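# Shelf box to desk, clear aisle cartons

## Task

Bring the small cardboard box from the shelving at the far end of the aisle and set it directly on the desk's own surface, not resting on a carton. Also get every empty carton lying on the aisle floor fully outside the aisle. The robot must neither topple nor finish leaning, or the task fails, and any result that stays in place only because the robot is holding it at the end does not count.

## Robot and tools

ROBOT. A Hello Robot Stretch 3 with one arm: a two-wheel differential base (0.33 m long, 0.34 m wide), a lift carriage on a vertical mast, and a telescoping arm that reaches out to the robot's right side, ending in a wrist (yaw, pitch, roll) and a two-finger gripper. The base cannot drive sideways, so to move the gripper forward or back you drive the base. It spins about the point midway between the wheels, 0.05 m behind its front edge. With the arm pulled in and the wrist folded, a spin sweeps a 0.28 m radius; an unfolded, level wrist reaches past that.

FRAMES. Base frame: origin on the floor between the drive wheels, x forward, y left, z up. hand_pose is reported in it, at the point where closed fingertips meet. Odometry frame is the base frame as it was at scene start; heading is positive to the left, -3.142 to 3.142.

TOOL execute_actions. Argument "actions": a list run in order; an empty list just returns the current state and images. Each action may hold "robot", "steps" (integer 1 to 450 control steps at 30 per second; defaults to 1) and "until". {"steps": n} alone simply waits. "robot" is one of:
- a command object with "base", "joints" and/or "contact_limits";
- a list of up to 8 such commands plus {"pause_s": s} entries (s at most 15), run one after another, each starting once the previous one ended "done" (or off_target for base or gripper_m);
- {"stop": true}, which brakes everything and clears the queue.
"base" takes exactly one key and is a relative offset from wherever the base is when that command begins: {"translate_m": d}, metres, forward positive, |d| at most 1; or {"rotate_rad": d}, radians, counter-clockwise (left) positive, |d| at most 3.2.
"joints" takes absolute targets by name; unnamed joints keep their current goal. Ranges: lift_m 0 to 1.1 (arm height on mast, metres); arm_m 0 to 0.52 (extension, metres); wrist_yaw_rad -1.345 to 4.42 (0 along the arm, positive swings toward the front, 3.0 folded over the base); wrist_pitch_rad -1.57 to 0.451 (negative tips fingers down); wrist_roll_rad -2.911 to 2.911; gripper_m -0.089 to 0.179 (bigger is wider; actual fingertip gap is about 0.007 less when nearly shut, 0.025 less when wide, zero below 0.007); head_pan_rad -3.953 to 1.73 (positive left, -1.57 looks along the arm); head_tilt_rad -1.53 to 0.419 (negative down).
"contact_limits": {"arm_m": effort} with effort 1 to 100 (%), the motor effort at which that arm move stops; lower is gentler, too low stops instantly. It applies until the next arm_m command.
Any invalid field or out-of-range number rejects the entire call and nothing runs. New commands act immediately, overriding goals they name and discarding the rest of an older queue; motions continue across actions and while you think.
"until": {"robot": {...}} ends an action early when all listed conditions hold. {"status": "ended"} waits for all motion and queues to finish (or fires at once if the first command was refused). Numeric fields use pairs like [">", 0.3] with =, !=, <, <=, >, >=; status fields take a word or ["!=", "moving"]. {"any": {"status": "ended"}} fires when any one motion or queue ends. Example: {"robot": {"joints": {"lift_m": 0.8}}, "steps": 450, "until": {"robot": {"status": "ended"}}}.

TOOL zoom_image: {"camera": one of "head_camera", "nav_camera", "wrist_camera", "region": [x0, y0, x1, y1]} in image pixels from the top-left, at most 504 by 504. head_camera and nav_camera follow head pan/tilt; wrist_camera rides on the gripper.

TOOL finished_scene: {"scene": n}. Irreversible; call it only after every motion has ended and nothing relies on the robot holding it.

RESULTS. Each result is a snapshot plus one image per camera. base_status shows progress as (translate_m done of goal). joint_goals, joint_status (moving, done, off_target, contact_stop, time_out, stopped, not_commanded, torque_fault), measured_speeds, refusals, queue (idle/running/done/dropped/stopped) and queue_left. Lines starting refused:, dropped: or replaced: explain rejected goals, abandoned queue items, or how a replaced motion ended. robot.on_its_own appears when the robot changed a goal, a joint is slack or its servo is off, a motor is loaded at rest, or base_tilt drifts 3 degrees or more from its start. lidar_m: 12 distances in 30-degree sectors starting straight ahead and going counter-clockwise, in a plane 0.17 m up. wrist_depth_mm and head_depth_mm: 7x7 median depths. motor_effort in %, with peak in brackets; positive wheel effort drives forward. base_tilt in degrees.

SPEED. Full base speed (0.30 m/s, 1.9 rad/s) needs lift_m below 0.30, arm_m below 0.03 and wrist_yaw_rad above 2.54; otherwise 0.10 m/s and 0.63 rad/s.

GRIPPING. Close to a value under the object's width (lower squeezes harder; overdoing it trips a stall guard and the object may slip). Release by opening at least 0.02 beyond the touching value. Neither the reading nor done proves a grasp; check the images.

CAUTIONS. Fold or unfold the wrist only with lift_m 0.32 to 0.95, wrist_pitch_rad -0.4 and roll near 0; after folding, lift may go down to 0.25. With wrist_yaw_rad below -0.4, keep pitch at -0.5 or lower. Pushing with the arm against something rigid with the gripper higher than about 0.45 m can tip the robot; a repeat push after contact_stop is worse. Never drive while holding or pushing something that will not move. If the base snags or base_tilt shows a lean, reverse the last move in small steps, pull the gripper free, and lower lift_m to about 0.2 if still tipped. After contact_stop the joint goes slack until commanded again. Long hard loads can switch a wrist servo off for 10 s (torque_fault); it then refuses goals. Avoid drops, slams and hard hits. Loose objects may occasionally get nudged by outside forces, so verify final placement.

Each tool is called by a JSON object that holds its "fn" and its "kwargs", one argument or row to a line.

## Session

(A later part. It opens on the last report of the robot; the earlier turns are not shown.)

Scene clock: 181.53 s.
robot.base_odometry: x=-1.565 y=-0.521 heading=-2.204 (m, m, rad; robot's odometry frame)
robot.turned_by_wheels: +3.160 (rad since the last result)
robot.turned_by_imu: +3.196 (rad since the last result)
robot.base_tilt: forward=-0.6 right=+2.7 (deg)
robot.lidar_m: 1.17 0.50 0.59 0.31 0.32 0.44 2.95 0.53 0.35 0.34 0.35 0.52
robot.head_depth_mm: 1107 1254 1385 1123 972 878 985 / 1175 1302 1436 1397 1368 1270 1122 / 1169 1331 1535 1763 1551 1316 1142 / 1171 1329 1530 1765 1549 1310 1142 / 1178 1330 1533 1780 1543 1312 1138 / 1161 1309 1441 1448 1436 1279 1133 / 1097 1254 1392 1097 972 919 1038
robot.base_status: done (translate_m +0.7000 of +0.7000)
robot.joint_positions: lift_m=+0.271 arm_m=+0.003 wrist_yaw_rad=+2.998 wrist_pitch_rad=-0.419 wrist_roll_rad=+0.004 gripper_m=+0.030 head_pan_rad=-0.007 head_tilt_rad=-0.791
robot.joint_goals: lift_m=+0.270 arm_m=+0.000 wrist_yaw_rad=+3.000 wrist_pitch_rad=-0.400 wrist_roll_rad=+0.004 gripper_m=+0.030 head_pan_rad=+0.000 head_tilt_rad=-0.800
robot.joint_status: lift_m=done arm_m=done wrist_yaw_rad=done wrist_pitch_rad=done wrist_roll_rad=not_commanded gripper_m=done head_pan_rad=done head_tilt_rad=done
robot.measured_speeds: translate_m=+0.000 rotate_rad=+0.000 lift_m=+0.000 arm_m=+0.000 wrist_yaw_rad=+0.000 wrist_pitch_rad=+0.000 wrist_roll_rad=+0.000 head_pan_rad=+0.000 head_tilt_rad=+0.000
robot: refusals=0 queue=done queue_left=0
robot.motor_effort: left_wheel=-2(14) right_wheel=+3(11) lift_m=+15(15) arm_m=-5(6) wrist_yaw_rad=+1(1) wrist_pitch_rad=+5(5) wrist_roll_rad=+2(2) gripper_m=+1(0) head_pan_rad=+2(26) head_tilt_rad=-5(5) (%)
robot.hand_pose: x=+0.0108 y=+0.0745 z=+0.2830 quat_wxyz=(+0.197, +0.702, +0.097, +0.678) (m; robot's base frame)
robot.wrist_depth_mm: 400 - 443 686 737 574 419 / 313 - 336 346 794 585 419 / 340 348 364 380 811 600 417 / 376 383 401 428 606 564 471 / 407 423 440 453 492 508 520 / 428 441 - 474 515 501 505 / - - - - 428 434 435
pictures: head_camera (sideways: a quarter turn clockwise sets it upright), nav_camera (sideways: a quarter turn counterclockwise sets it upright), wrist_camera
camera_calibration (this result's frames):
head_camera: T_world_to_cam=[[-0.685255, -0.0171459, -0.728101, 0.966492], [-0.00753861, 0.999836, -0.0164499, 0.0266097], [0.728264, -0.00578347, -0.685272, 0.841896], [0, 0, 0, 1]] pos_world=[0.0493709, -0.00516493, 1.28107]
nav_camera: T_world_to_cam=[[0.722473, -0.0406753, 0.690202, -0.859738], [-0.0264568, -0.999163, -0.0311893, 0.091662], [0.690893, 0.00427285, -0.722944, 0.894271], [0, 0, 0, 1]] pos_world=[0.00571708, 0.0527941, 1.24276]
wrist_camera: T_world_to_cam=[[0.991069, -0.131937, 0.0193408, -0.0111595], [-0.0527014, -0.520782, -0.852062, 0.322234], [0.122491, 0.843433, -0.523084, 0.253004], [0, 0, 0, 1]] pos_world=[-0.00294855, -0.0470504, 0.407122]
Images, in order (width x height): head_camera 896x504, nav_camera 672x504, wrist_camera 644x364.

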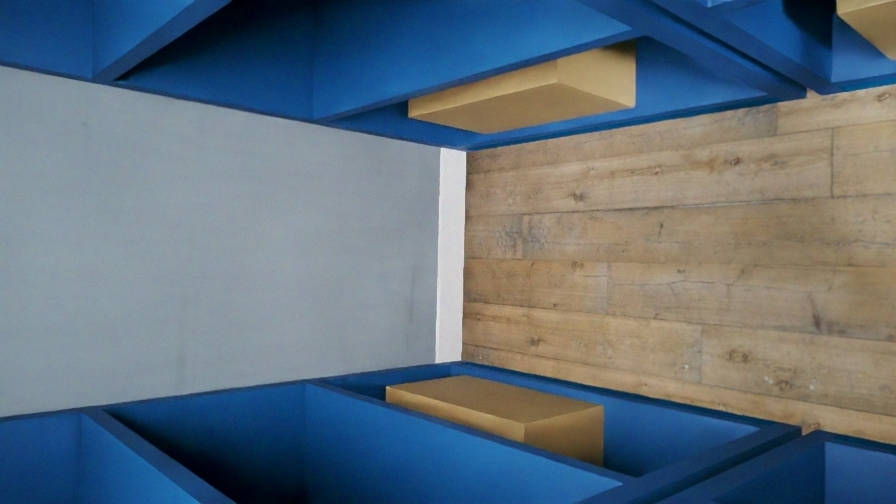

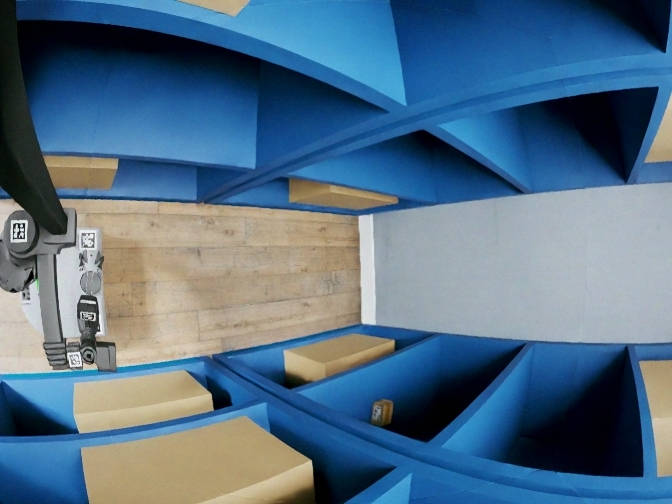

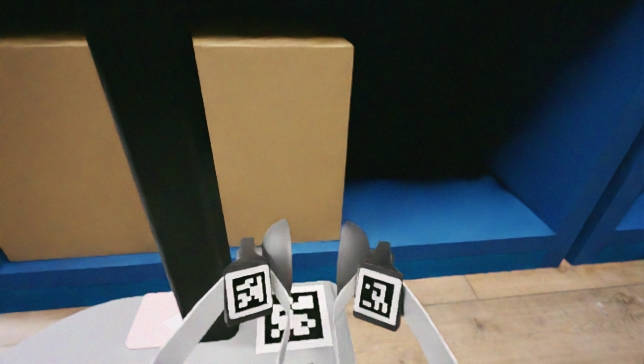

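{"fn": "execute_actions", "kwargs": {
  "actions": [
    {"robot":[{"base":{"rotate_rad":0.03}},{"base":{"translate_m":0.92},"joints":{"head_pan_rad":-1.57,"head_tilt_rad":-1.1}},{"joints":{"lift_m":0.67}},{"joints":{"wrist_yaw_rad":0}},{"joints":{"gripper_m":0.15,"wrist_pitch_rad":-0.6}}],"steps":450,"until":{"robot":{"status":"ended"}}}
  ]
}}

Scene clock: 200.97 s.
robot.base_odometry: x=-2.087 y=-1.279 heading=-2.174 (m, m, rad; robot's odometry frame)
robot.turned_by_wheels: +0.030 (rad since the last result)
robot.turned_by_imu: +0.042 (rad since the last result)
robot.base_tilt: forward=-0.6 right=+2.7 (deg)
robot.lidar_m: 0.48 0.37 0.28 0.27 0.55 0.48 1.27 0.54 0.39 0.38 0.39 0.49
robot.head_depth_mm: 518 437 946 865 1113 1194 1103 / 516 436 944 862 1027 - - / 515 434 939 847 817 - - / 513 432 953 857 - 1203 - / 510 431 956 856 1040 1182 1083 / 508 430 946 852 1055 1182 1080 / 505 428 947 851 1208 1180 1076
robot.base_status: done (translate_m +0.9200 of +0.9200)
robot.joint_positions: lift_m=+0.669 arm_m=+0.003 wrist_yaw_rad=+0.003 wrist_pitch_rad=-0.609 wrist_roll_rad=+0.004 gripper_m=+0.150 head_pan_rad=-1.564 head_tilt_rad=-1.087
robot.joint_goals: lift_m=+0.670 arm_m=+0.000 wrist_yaw_rad=+0.000 wrist_pitch_rad=-0.600 wrist_roll_rad=+0.004 gripper_m=+0.150 head_pan_rad=-1.570 head_tilt_rad=-1.100
robot.joint_status: lift_m=done arm_m=done wrist_yaw_rad=done wrist_pitch_rad=done wrist_roll_rad=not_commanded gripper_m=done head_pan_rad=done head_tilt_rad=done
robot.measured_speeds: translate_m=+0.000 rotate_rad=+0.000 lift_m=+0.000 arm_m=+0.000 wrist_yaw_rad=+0.000 wrist_pitch_rad=+0.000 wrist_roll_rad=+0.000 head_pan_rad=+0.000 head_tilt_rad=+0.000
robot: refusals=0 queue=done queue_left=0
robot.motor_effort: left_wheel=-1(11) right_wheel=+3(9) lift_m=+38(38) arm_m=-5(5) wrist_yaw_rad=-2(2) wrist_pitch_rad=+3(6) wrist_roll_rad=+2(2) gripper_m=+1(85) head_pan_rad=-2(26) head_tilt_rad=-6(31) (%)
robot.hand_pose: x=-0.0210 y=-0.3438 z=+0.6418 quat_wxyz=(+0.674, +0.213, -0.675, -0.212) (m; robot's base frame)
robot.wrist_depth_mm: 492 544 536 538 512 504 482 / 476 535 546 549 559 545 474 / 418 436 432 424 427 452 438 / 356 361 361 352 355 371 374 / 304 313 306 313 311 315 318 / 272 - 269 272 270 - 277 / 464 410 399 404 265 562 253
pictures: head_camera (sideways: a quarter turn clockwise sets it upright), nav_camera (sideways: a quarter turn counterclockwise sets it upright), wrist_camera
camera_calibration (this result's frames):
head_camera: T_world_to_cam=[[-0.0281698, 0.86737, -0.496866, 0.661204], [0.999599, 0.0258609, -0.0115274, 0.0140522], [0.00285089, -0.496992, -0.86775, 1.08359], [0, 0, 0, 1]] pos_world=[0.00149023, -0.0353376, 1.26898]
nav_camera: T_world_to_cam=[[-0.0292105, -0.892727, 0.449651, -0.541761], [-0.999497, 0.0205465, -0.0241373, 0.0884059], [0.0123092, -0.45013, -0.892878, 1.11933], [0, 0, 0, 1]] pos_world=[0.0587583, 0.0183837, 1.24516]
wrist_camera: T_world_to_cam=[[-0.999706, -0.0174306, 0.0168839, -0.0425689], [-0.0242233, 0.675, -0.73742, 0.74655], [0.00145706, -0.737612, -0.675223, 0.34882], [0, 0, 0, 1]] pos_world=[-0.0249807, -0.247369, 0.786771]
Images, in order (width x height): head_camera 896x504, nav_camera 672x504, wrist_camera 644x364.

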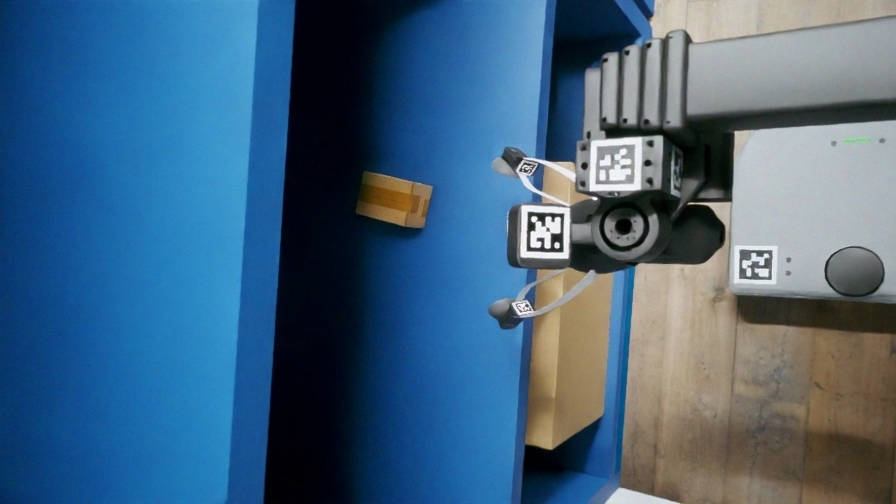

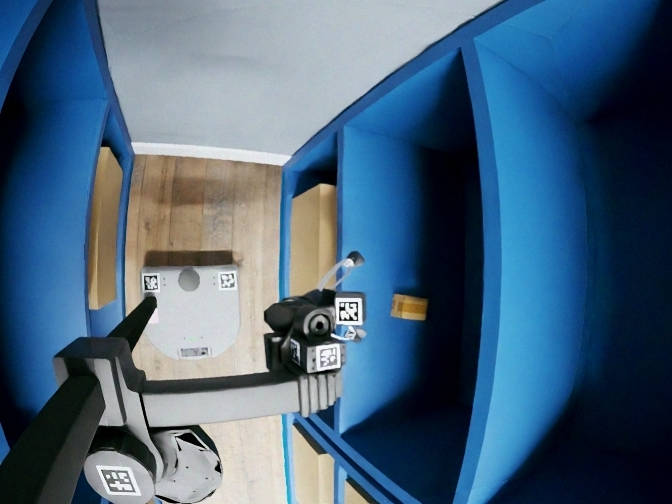

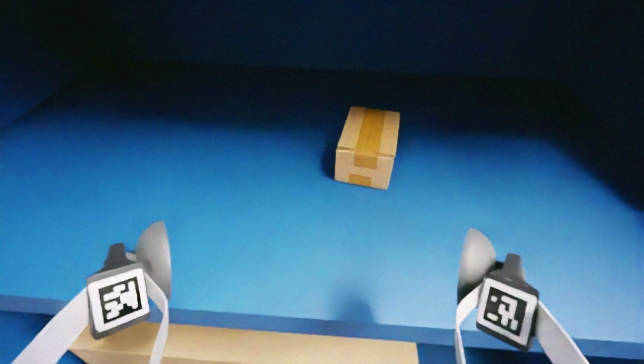

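{"fn": "execute_actions", "kwargs": {
  "actions": [
    {"robot":[{"base":{"translate_m":-0.015},"joints":{"wrist_yaw_rad":-0.2,"lift_m":0.605,"arm_m":0.16}}],"steps":450,"until":{"robot":{"status":"ended"}}}
  ]
}}

Scene clock: 207.23 s.
robot.base_odometry: x=-2.079 y=-1.267 heading=-2.174 (m, m, rad; robot's odometry frame)
robot.turned_by_wheels: +0.000 (rad since the last result)
robot.turned_by_imu: +0.001 (rad since the last result)
robot.base_tilt: forward=-0.6 right=+2.6 (deg)
robot.lidar_m: 0.49 0.37 0.28 0.27 0.53 0.47 1.27 0.53 0.39 0.38 0.39 0.51
robot.head_depth_mm: 518 437 946 862 1092 1194 1092 / 517 435 944 877 1206 - - / 514 434 941 - 1183 1208 - / 513 433 953 852 1075 1202 - / 509 431 951 855 1030 1188 1080 / 508 429 948 851 1054 1177 1075 / 505 428 946 851 1200 1179 1079
robot.base_status: done (translate_m -0.0150 of -0.0150)
robot.joint_positions: lift_m=+0.606 arm_m=+0.160 wrist_yaw_rad=-0.198 wrist_pitch_rad=-0.611 wrist_roll_rad=+0.004 gripper_m=+0.150 head_pan_rad=-1.564 head_tilt_rad=-1.087
robot.joint_goals: lift_m=+0.605 arm_m=+0.160 wrist_yaw_rad=-0.200 wrist_pitch_rad=-0.600 wrist_roll_rad=+0.004 gripper_m=+0.150 head_pan_rad=-1.570 head_tilt_rad=-1.100
robot.joint_status: lift_m=done arm_m=done wrist_yaw_rad=done wrist_pitch_rad=done wrist_roll_rad=not_commanded gripper_m=done head_pan_rad=done head_tilt_rad=done
robot.measured_speeds: translate_m=+0.000 rotate_rad=+0.000 lift_m=+0.000 arm_m=+0.000 wrist_yaw_rad=+0.000 wrist_pitch_rad=+0.000 wrist_roll_rad=+0.000 head_pan_rad=+0.000 head_tilt_rad=+0.000
robot: refusals=0 queue=done queue_left=0
robot.motor_effort: left_wheel=-2(8) right_wheel=+3(4) lift_m=+15(39) arm_m=+6(6) wrist_yaw_rad=-2(3) wrist_pitch_rad=+3(3) wrist_roll_rad=+2(2) gripper_m=+0(0) head_pan_rad=-2(2) head_tilt_rad=-6(7) (%)
robot.hand_pose: x=-0.0601 y=-0.4968 z=+0.5775 quat_wxyz=(+0.649, +0.145, -0.693, -0.279) (m; robot's base frame)
robot.wrist_depth_mm: 346 361 375 390 402 419 363 / 373 384 394 409 417 419 366 / 316 318 323 323 331 333 336 / 265 268 259 200 275 274 276 / 227 234 217 176 235 236 235 / 199 - 201 198 203 - 204 / - 173 177 180 179 177 183
pictures: head_camera (sideways: a quarter turn clockwise sets it upright), nav_camera (sideways: a quarter turn counterclockwise sets it upright), wrist_camera
camera_calibration (this result's frames):
head_camera: T_world_to_cam=[[-0.0281699, 0.86737, -0.496866, 0.661204], [0.999599, 0.025861, -0.0115274, 0.0140522], [0.00285095, -0.496992, -0.86775, 1.08359], [0, 0, 0, 1]] pos_world=[0.00149023, -0.0353376, 1.26898]
nav_camera: T_world_to_cam=[[-0.0292104, -0.892727, 0.449651, -0.541761], [-0.999497, 0.0205464, -0.0241373, 0.0884059], [0.0123093, -0.45013, -0.892878, 1.11933], [0, 0, 0, 1]] pos_world=[0.0587583, 0.0183837, 1.24516]
wrist_camera: T_world_to_cam=[[-0.983064, 0.182486, 0.0168627, 0.0170321], [0.111236, 0.667289, -0.736445, 0.805211], [-0.145643, -0.722097, -0.676287, 0.192174], [0, 0, 0, 1]] pos_world=[-0.0448361, -0.401649, 0.722671]
Images, in order (width x height): head_camera 896x504, nav_camera 672x504, wrist_camera 644x364.

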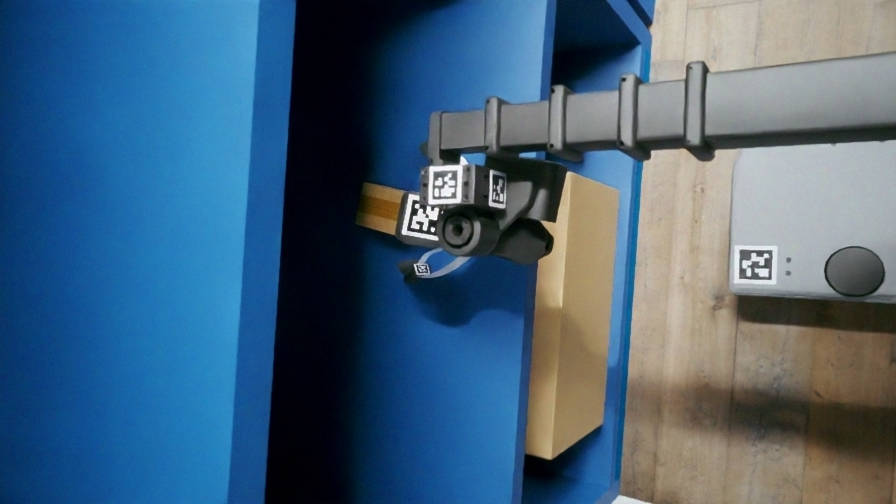

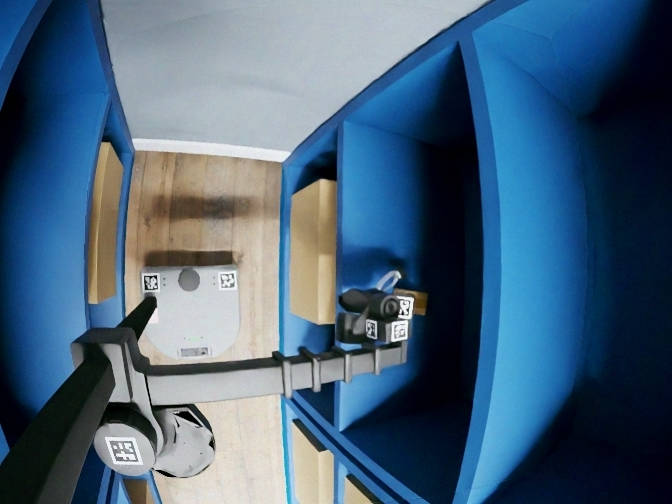

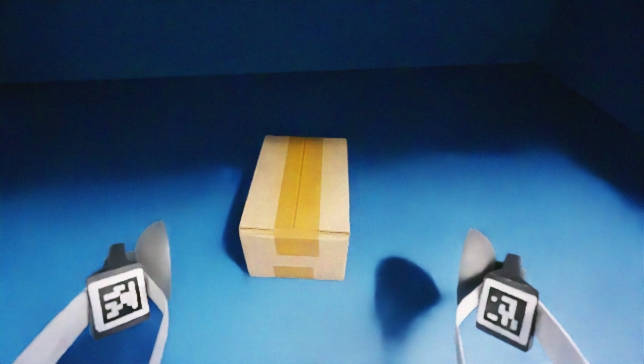

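{"fn": "execute_actions", "kwargs": {
  "actions": [
    {"robot":[{"joints":{"arm_m":0.205,"lift_m":0.588},"base":{"translate_m":0.006}},{"joints":{"gripper_m":0.015}},{"joints":{"lift_m":0.63}},{"joints":{"arm_m":0,"wrist_pitch_rad":-0.4}},{"joints":{"wrist_yaw_rad":2.65,"head_pan_rad":-3.14,"head_tilt_rad":-0.8},"base":{"rotate_rad":-0.02}},{"joints":{"lift_m":0.29}}],"steps":450,"until":{"robot":{"status":"ended"}}}
  ]
}}

Scene clock: 224.50 s.
robot.base_odometry: x=-2.082 y=-1.271 heading=-2.194 (m, m, rad; robot's odometry frame)
robot.turned_by_wheels: -0.020 (rad since the last result)
robot.turned_by_imu: -0.017 (rad since the last result)
robot.base_tilt: forward=-0.6 right=+2.7 (deg)
robot.lidar_m: 0.49 0.38 0.28 0.27 0.55 0.47 1.16 0.53 0.39 0.38 0.39 0.50
robot.head_depth_mm: 891 867 1371 1103 744 757 713 / 3171 1349 1406 1260 1351 1236 1066 / 3607 3229 2381 1866 1538 1308 1158 / 3644 3230 2374 1863 1526 1304 1162 / 3614 3176 2347 1839 1528 1304 1132 / 3623 2887 1577 1694 1467 1294 1128 / 1089 1280 1045 1067 1137 1137 1089
robot.base_status: done (rotate_rad -0.0200 of -0.0200)
robot.joint_positions: lift_m=+0.290 arm_m=+0.003 wrist_yaw_rad=+2.647 wrist_pitch_rad=-0.428 wrist_roll_rad=+0.004 gripper_m=+0.016 head_pan_rad=-3.133 head_tilt_rad=-0.804
robot.joint_goals: lift_m=+0.290 arm_m=+0.000 wrist_yaw_rad=+2.650 wrist_pitch_rad=-0.400 wrist_roll_rad=+0.004 gripper_m=+0.015 head_pan_rad=-3.140 head_tilt_rad=-0.800
robot.joint_status: lift_m=done arm_m=done wrist_yaw_rad=done wrist_pitch_rad=done wrist_roll_rad=not_commanded gripper_m=done head_pan_rad=done head_tilt_rad=done
robot.measured_speeds: translate_m=+0.000 rotate_rad=+0.000 lift_m=+0.000 arm_m=+0.000 wrist_yaw_rad=+0.000 wrist_pitch_rad=+0.000 wrist_roll_rad=+0.000 head_pan_rad=+0.000 head_tilt_rad=+0.000
robot: refusals=0 queue=done queue_left=0
robot.motor_effort: left_wheel=+1(4) right_wheel=+1(8) lift_m=+15(40) arm_m=-6(7) wrist_yaw_rad=+3(4) wrist_pitch_rad=+8(8) wrist_roll_rad=+1(2) gripper_m=-20(100) head_pan_rad=-2(27) head_tilt_rad=+2(23) (%)
robot.hand_pose: x=+0.0846 y=+0.0489 z=+0.3010 quat_wxyz=(+0.315, +0.708, -0.024, +0.632) (m; robot's base frame)
robot.wrist_depth_mm: 562 584 532 556 500 420 362 / 294 293 321 359 411 455 372 / 285 300 342 393 458 486 383 / 577 324 365 174 539 509 397 / 487 351 389 148 565 513 409 / - 394 131 132 313 509 421 / - - 413 155 434 451 422
pictures: head_camera (sideways: a quarter turn clockwise sets it upright), nav_camera (sideways: a quarter turn counterclockwise sets it upright), wrist_camera
camera_calibration (this result's frames):
head_camera: T_world_to_cam=[[0.693986, 0.0279531, -0.719445, 0.946797], [0.0233987, -0.999594, -0.0162673, 0.026183], [-0.719608, -0.00554477, -0.694359, 0.862547], [0, 0, 0, 1]] pos_world=[-0.0369816, 0.00448907, 1.28051]
nav_camera: T_world_to_cam=[[-0.731626, 0.0292823, 0.681077, -0.838977], [0.0111984, 0.999458, -0.0309414, 0.091109], [-0.681614, -0.0150106, -0.731558, 0.913846], [0, 0, 0, 1]] pos_world=[0.00805172, -0.0527752, 1.24276]
wrist_camera: T_world_to_cam=[[0.885434, -0.464366, 0.0192456, -0.0627936], [-0.232132, -0.477736, -0.84728, 0.339739], [0.402642, 0.745743, -0.530798, 0.258321], [0, 0, 0, 1]] pos_world=[0.0304531, -0.0594948, 0.426179]
Images, in order (width x height): head_camera 896x504, nav_camera 672x504, wrist_camera 644x364.

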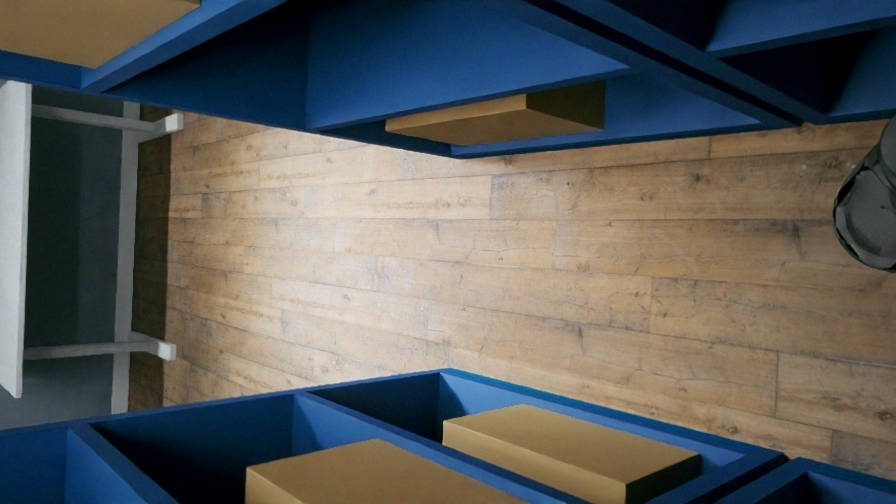

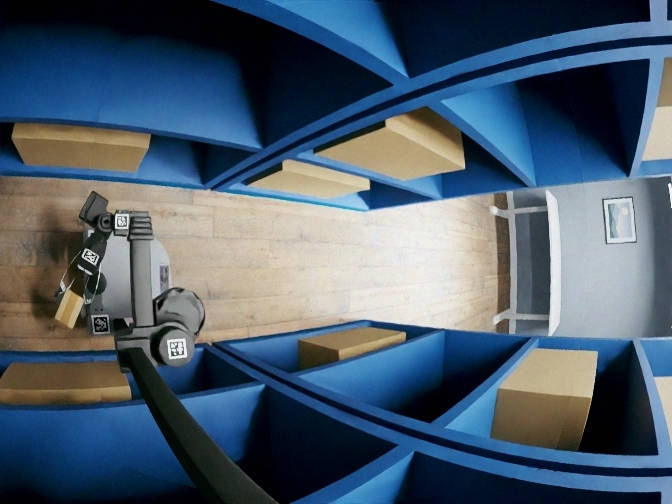

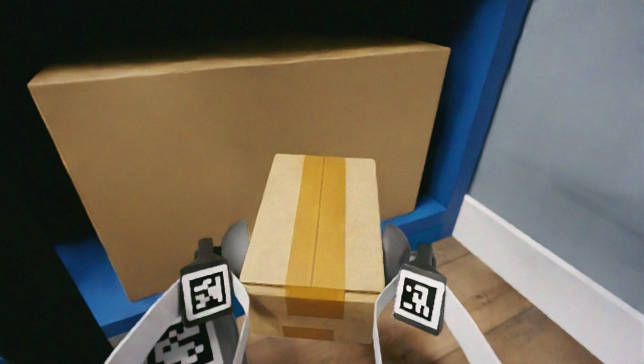

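{"fn": "execute_actions", "kwargs": {
  "actions": [
    {"robot":[{"base":{"translate_m":-1}},{"base":{"translate_m":-1}},{"base":{"translate_m":-0.8}},{"base":{"rotate_rad":-1.57},"joints":{"head_pan_rad":-1.57}},{"joints":{"lift_m":0.9}},{"joints":{"wrist_yaw_rad":0}},{"joints":{"wrist_pitch_rad":-0.6}}],"steps":450,"until":{"robot":{"status":"ended"}}},
    {"steps":450,"until":{"robot":{"status":"ended"}}}
  ]
}}

Scene clock: 253.53 s.
robot.base_odometry: x=-0.448 y=+1.002 heading=+2.519 (m, m, rad; robot's odometry frame)
robot.turned_by_wheels: -1.570 (rad since the last result)
robot.turned_by_imu: -1.597 (rad since the last result)
robot.base_tilt: forward=-0.6 right=+2.7 (deg)
robot.lidar_m: 1.88 1.97 1.15 1.46 1.48 1.92 1.85 1.92 1.19 1.46 1.17 1.95
robot.head_depth_mm: 1239 1358 1067 1454 1564 - - / 1240 1356 1067 1729 1630 - - / 1237 1359 1055 1710 1620 - - / 1241 1354 1051 1710 - - 1104 / 1238 1351 1046 1704 1530 1305 1134 / 1241 1359 1042 1698 1530 1301 1134 / 1237 1346 1036 1684 1526 1294 1134
robot.base_status: done (rotate_rad -1.5699 of -1.5700)
robot.joint_positions: lift_m=+0.899 arm_m=+0.003 wrist_yaw_rad=+0.003 wrist_pitch_rad=-0.617 wrist_roll_rad=+0.004 gripper_m=+0.016 head_pan_rad=-1.577 head_tilt_rad=-0.803
robot.joint_goals: lift_m=+0.900 arm_m=+0.000 wrist_yaw_rad=+0.000 wrist_pitch_rad=-0.600 wrist_roll_rad=+0.004 gripper_m=+0.015 head_pan_rad=-1.570 head_tilt_rad=-0.800
robot.joint_status: lift_m=done arm_m=done wrist_yaw_rad=done wrist_pitch_rad=done wrist_roll_rad=not_commanded gripper_m=done head_pan_rad=done head_tilt_rad=done
robot.measured_speeds: translate_m=+0.000 rotate_rad=+0.000 lift_m=+0.000 arm_m=+0.000 wrist_yaw_rad=+0.000 wrist_pitch_rad=+0.000 wrist_roll_rad=+0.000 head_pan_rad=+0.000 head_tilt_rad=+0.000
robot: refusals=0 queue=done queue_left=0
robot.motor_effort: left_wheel=+3(14) right_wheel=-2(7) lift_m=+39(41) arm_m=-5(6) wrist_yaw_rad=-3(2) wrist_pitch_rad=+5(8) wrist_roll_rad=+2(2) gripper_m=-22(21) head_pan_rad=+2(27) head_tilt_rad=+3(2) (%)
robot.hand_pose: x=-0.0210 y=-0.3425 z=+0.8702 quat_wxyz=(+0.673, +0.216, -0.674, -0.215) (m; robot's base frame)
robot.wrist_depth_mm: 810 820 833 877 870 861 - / 617 625 630 650 633 661 660 / 536 535 542 551 523 547 541 / - - - 172 - - - / - - - 149 - - - / - - 131 132 - - - / 965 993 929 156 946 944 961
pictures: head_camera (sideways: a quarter turn clockwise sets it upright), nav_camera (sideways: a quarter turn counterclockwise sets it upright), wrist_camera
camera_calibration (this result's frames):
head_camera: T_world_to_cam=[[-0.0175113, 0.693452, -0.72029, 0.952239], [0.999833, 0.00833273, -0.0162851, 0.02025], [-0.00529096, -0.720455, -0.693482, 0.857049], [0, 0, 0, 1]] pos_world=[0.000962932, -0.0430352, 1.28057]
nav_camera: T_world_to_cam=[[-0.0402844, -0.730273, 0.681967, -0.844354], [-0.999177, 0.0262008, -0.0309656, 0.097304], [0.00474529, -0.682653, -0.730727, 0.908578], [0, 0, 0, 1]] pos_world=[0.0588981, 0.0010852, 1.24276]
wrist_camera: T_world_to_cam=[[-0.999705, -0.0175549, 0.0167652, -0.046347], [-0.0242319, 0.680832, -0.732039, 0.911409], [0.00143656, -0.73223, -0.681056, 0.510958], [0, 0, 0, 1]] pos_world=[-0.0249822, -0.247191, 1.01596]
Images, in order (width x height): head_camera 896x504, nav_camera 672x504, wrist_camera 644x364.

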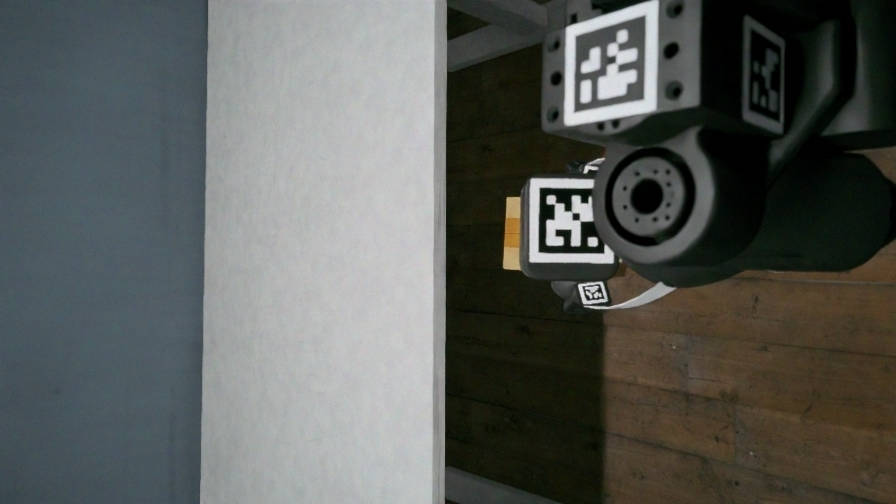

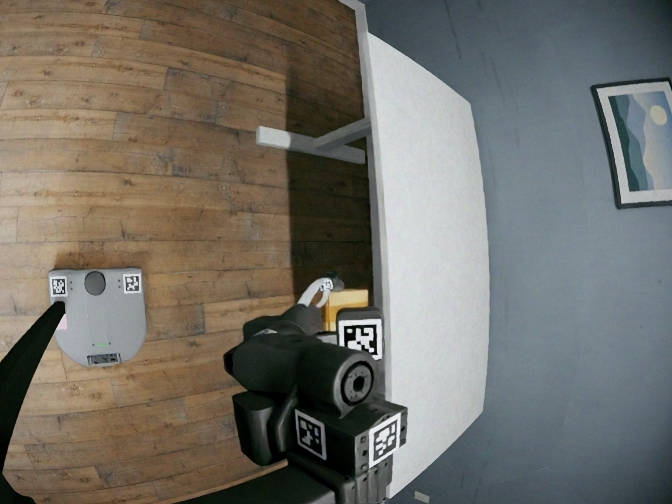

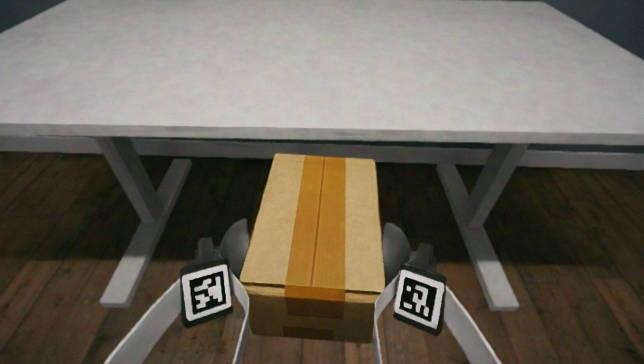

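Edge at ~0.68, height ~0.72.

{"fn": "execute_actions", "kwargs": {
  "actions": [
    {"robot":{"joints":{"arm_m":0.5,"lift_m":0.82}},"steps":450,"until":{"robot":{"status":"ended"}}}
  ]
}}

Scene clock: 261.83 s.
robot.base_odometry: x=-0.448 y=+1.002 heading=+2.519 (m, m, rad; robot's odometry frame)
robot.turned_by_wheels: +0.000 (rad since the last result)
robot.turned_by_imu: +0.002 (rad since the last result)
robot.base_tilt: forward=-0.6 right=+2.7 (deg)
robot.lidar_m: 1.88 1.98 1.14 1.46 1.47 1.92 1.85 1.92 1.19 1.46 1.17 1.95
robot.head_depth_mm: 1240 1355 1068 922 - - - / 1236 1355 1106 - 1543 1310 1143 / 1241 1352 980 1712 1539 1312 1140 / 1242 1361 974 1708 1535 1300 1139 / 1237 1358 1049 1696 1531 1301 1135 / 1241 1350 1041 1699 1522 1295 1134 / 1241 1350 1032 1687 1518 1292 1130
robot.base_status: done (rotate_rad -1.5699 of -1.5700)
robot.joint_positions: lift_m=+0.820 arm_m=+0.500 wrist_yaw_rad=+0.002 wrist_pitch_rad=-0.619 wrist_roll_rad=+0.004 gripper_m=+0.016 head_pan_rad=-1.577 head_tilt_rad=-0.803
robot.joint_goals: lift_m=+0.820 arm_m=+0.500 wrist_yaw_rad=+0.000 wrist_pitch_rad=-0.600 wrist_roll_rad=+0.004 gripper_m=+0.015 head_pan_rad=-1.570 head_tilt_rad=-0.800
robot.joint_status: lift_m=done arm_m=done wrist_yaw_rad=done wrist_pitch_rad=done wrist_roll_rad=not_commanded gripper_m=done head_pan_rad=done head_tilt_rad=done
robot.measured_speeds: translate_m=+0.000 rotate_rad=+0.000 lift_m=+0.000 arm_m=+0.000 wrist_yaw_rad=+0.000 wrist_pitch_rad=+0.000 wrist_roll_rad=+0.000 head_pan_rad=+0.000 head_tilt_rad=+0.000
robot: refusals=0 queue=done queue_left=0
robot.motor_effort: left_wheel=+4(4) right_wheel=-3(2) lift_m=+15(42) arm_m=+5(7) wrist_yaw_rad=-1(2) wrist_pitch_rad=+5(5) wrist_roll_rad=+2(2) gripper_m=-21(20) head_pan_rad=+3(2) head_tilt_rad=+1(3) (%)
robot.hand_pose: x=-0.0212 y=-0.8393 z=+0.7910 quat_wxyz=(+0.672, +0.216, -0.674, -0.216) (m; robot's base frame)
robot.wrist_depth_mm: 582 594 600 617 631 631 630 / 447 452 455 459 454 465 476 / 353 353 367 367 369 370 374 / 300 300 305 174 305 313 313 / 256 260 259 147 264 264 266 / 224 226 132 132 179 231 233 / 201 201 199 155 199 206 206
pictures: head_camera (sideways: a quarter turn clockwise sets it upright), nav_camera (sideways: a quarter turn counterclockwise sets it upright), wrist_camera
camera_calibration (this result's frames):
head_camera: T_world_to_cam=[[-0.0175823, 0.69345, -0.72029, 0.952239], [0.999832, 0.00843511, -0.0162851, 0.02025], [-0.00521719, -0.720456, -0.693482, 0.857048], [0, 0, 0, 1]] pos_world=[0.000967339, -0.0430357, 1.28057]
nav_camera: T_world_to_cam=[[-0.0402097, -0.730277, 0.681967, -0.844355], [-0.99918, 0.0260985, -0.0309656, 0.097304], [0.00481519, -0.682653, -0.730727, 0.908578], [0, 0, 0, 1]] pos_world=[0.058898, 0.00109061, 1.24276]
wrist_camera: T_world_to_cam=[[-0.999727, -0.0162784, 0.0167468, -0.0529086], [-0.0233497, 0.681793, -0.731172, 1.19181], [0.000484508, -0.731364, -0.681987, 0.0946585], [0, 0, 0, 1]] pos_world=[-0.0251116, -0.744201, 0.936863]
Images, in order (width x height): head_camera 896x504, nav_camera 672x504, wrist_camera 644x364.

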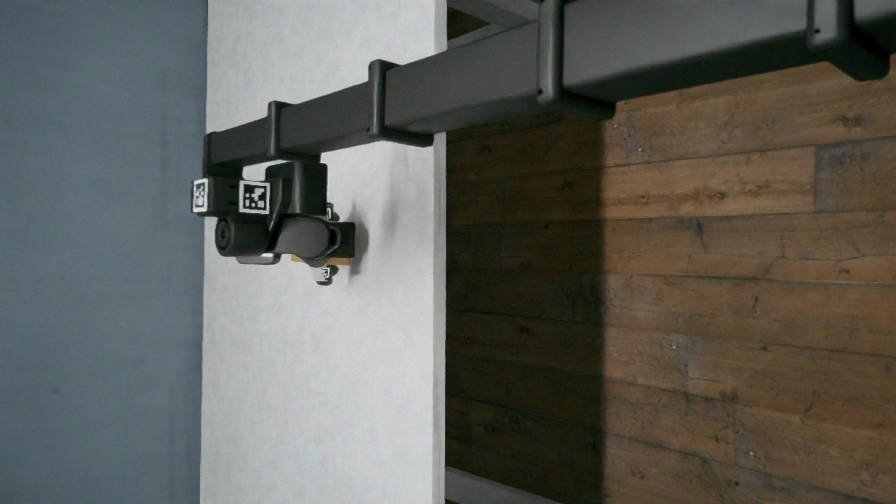

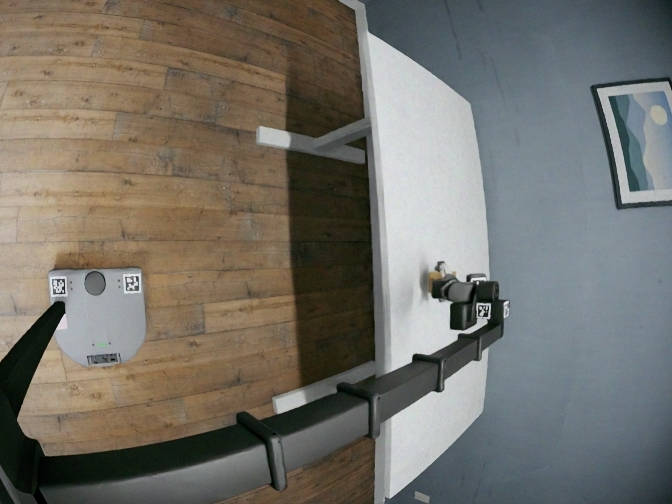

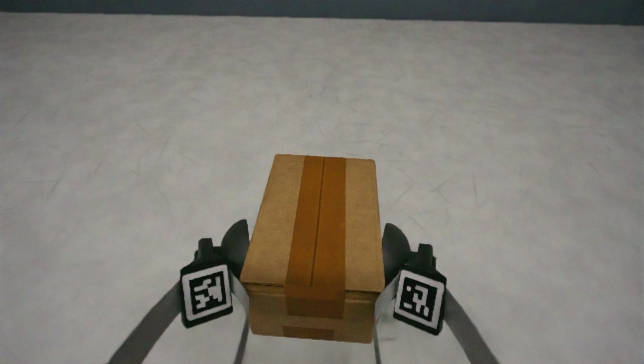

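{"fn": "execute_actions", "kwargs": {
  "actions": [
    {"robot":{"joints":{"lift_m":0.78}},"steps":450,"until":{"robot":{"status":"ended"}}},
    {"robot":[{"joints":{"gripper_m":0.14}},{"joints":{"lift_m":0.84}}],"steps":450,"until":{"robot":{"status":"ended"}}}
  ]
}}

{"fn": "finished_scene", "kwargs": {
  "scene": 1
}}

Scene clock: 271.17 s.
robot.base_odometry: x=-0.448 y=+1.002 heading=+2.519 (m, m, rad; robot's odometry frame)
robot.turned_by_wheels: +0.000 (rad since the last result)
robot.turned_by_imu: +0.002 (rad since the last result)
robot.base_tilt: forward=-0.6 right=+2.7 (deg)
robot.lidar_m: 1.88 1.98 1.15 1.46 1.48 1.92 1.85 1.92 1.19 1.47 1.17 1.94
robot.head_depth_mm: 1243 1356 1070 920 - - - / 1242 1352 - 1764 1523 1315 1141 / 1234 1335 981 1718 1540 1313 1140 / 1243 1353 974 1696 1538 1307 1136 / 1245 1350 1044 1699 1525 1297 1134 / 1241 1355 1040 1703 1522 1293 1137 / 1237 1341 1034 1696 1523 1293 1128
robot.base_status: done (rotate_rad -1.5699 of -1.5700)
robot.joint_positions: lift_m=+0.839 arm_m=+0.500 wrist_yaw_rad=+0.002 wrist_pitch_rad=-0.617 wrist_roll_rad=+0.004 gripper_m=+0.140 head_pan_rad=-1.577 head_tilt_rad=-0.803
robot.joint_goals: lift_m=+0.840 arm_m=+0.500 wrist_yaw_rad=+0.000 wrist_pitch_rad=-0.600 wrist_roll_rad=+0.004 gripper_m=+0.140 head_pan_rad=-1.570 head_tilt_rad=-0.800
robot.joint_status: lift_m=done arm_m=done wrist_yaw_rad=done wrist_pitch_rad=done wrist_roll_rad=not_commanded gripper_m=done head_pan_rad=done head_tilt_rad=done
robot.measured_speeds: translate_m=+0.000 rotate_rad=+0.000 lift_m=+0.000 arm_m=+0.000 wrist_yaw_rad=+0.000 wrist_pitch_rad=+0.000 wrist_roll_rad=+0.000 head_pan_rad=+0.000 head_tilt_rad=+0.000
robot: refusals=0 queue=done queue_left=0
robot.motor_effort: left_wheel=+3(3) right_wheel=-2(2) lift_m=+39(40) arm_m=+6(6) wrist_yaw_rad=-1(1) wrist_pitch_rad=+5(5) wrist_roll_rad=+1(2) gripper_m=+1(88) head_pan_rad=+2(2) head_tilt_rad=+2(1) (%)
robot.hand_pose: x=-0.0212 y=-0.8397 z=+0.8103 quat_wxyz=(+0.673, +0.215, -0.675, -0.215) (m; robot's base frame)
robot.wrist_depth_mm: 645 648 655 667 648 644 660 / 480 490 493 506 515 506 514 / 389 397 392 401 404 410 416 / 327 330 330 334 339 341 345 / 282 288 282 225 289 292 290 / 247 - 250 197 251 257 257 / 219 215 220 176 225 219 227
pictures: head_camera (sideways: a quarter turn clockwise sets it upright), nav_camera (sideways: a quarter turn counterclockwise sets it upright), wrist_camera
camera_calibration (this result's frames):
head_camera: T_world_to_cam=[[-0.0175824, 0.69345, -0.72029, 0.952239], [0.999832, 0.00843523, -0.0162851, 0.02025], [-0.0052171, -0.720455, -0.693482, 0.857048], [0, 0, 0, 1]] pos_world=[0.000967344, -0.0430357, 1.28057]
nav_camera: T_world_to_cam=[[-0.0402096, -0.730277, 0.681967, -0.844355], [-0.99918, 0.0260984, -0.0309656, 0.097304], [0.00481527, -0.682653, -0.730727, 0.908578], [0, 0, 0, 1]] pos_world=[0.058898, 0.00109062, 1.24276]
wrist_camera: T_world_to_cam=[[-0.999727, -0.0162441, 0.0167732, -0.0532305], [-0.0233448, 0.680477, -0.732397, 1.20605], [0.000483338, -0.732589, -0.680671, 0.105535], [0, 0, 0, 1]] pos_world=[-0.025112, -0.744243, 0.956038]
Images, in order (width x height): head_camera 896x504, nav_camera 672x504, wrist_camera 644x364.

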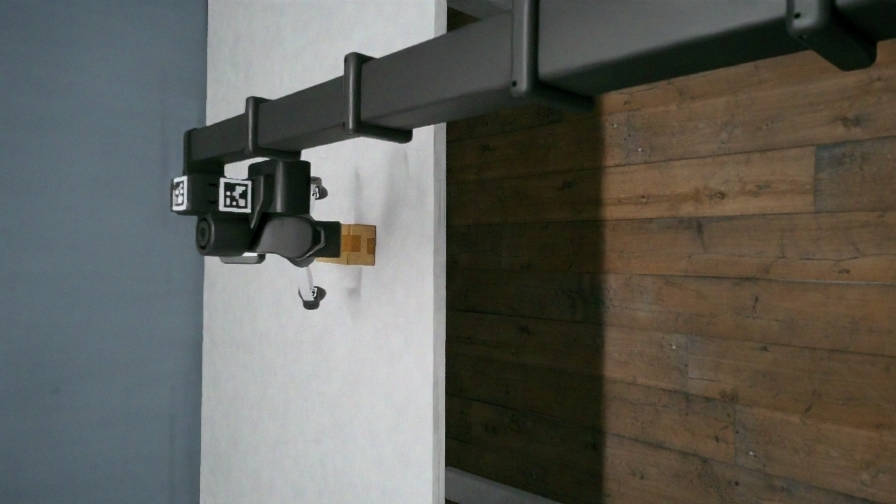

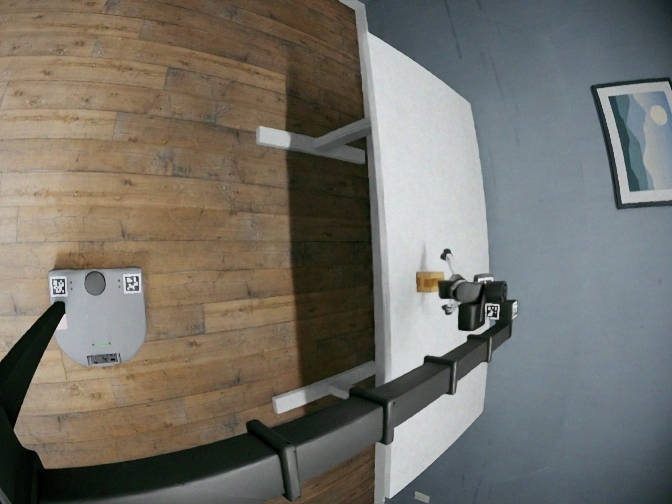

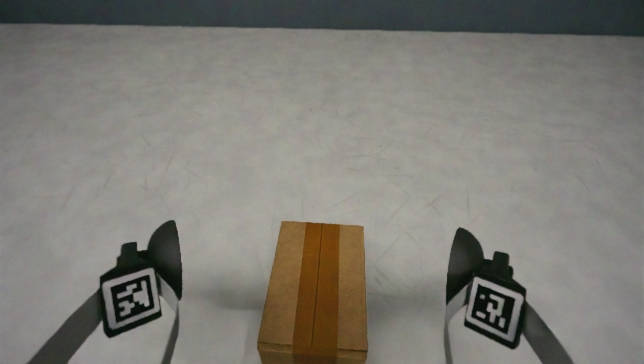

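The scene is finished: the task was done.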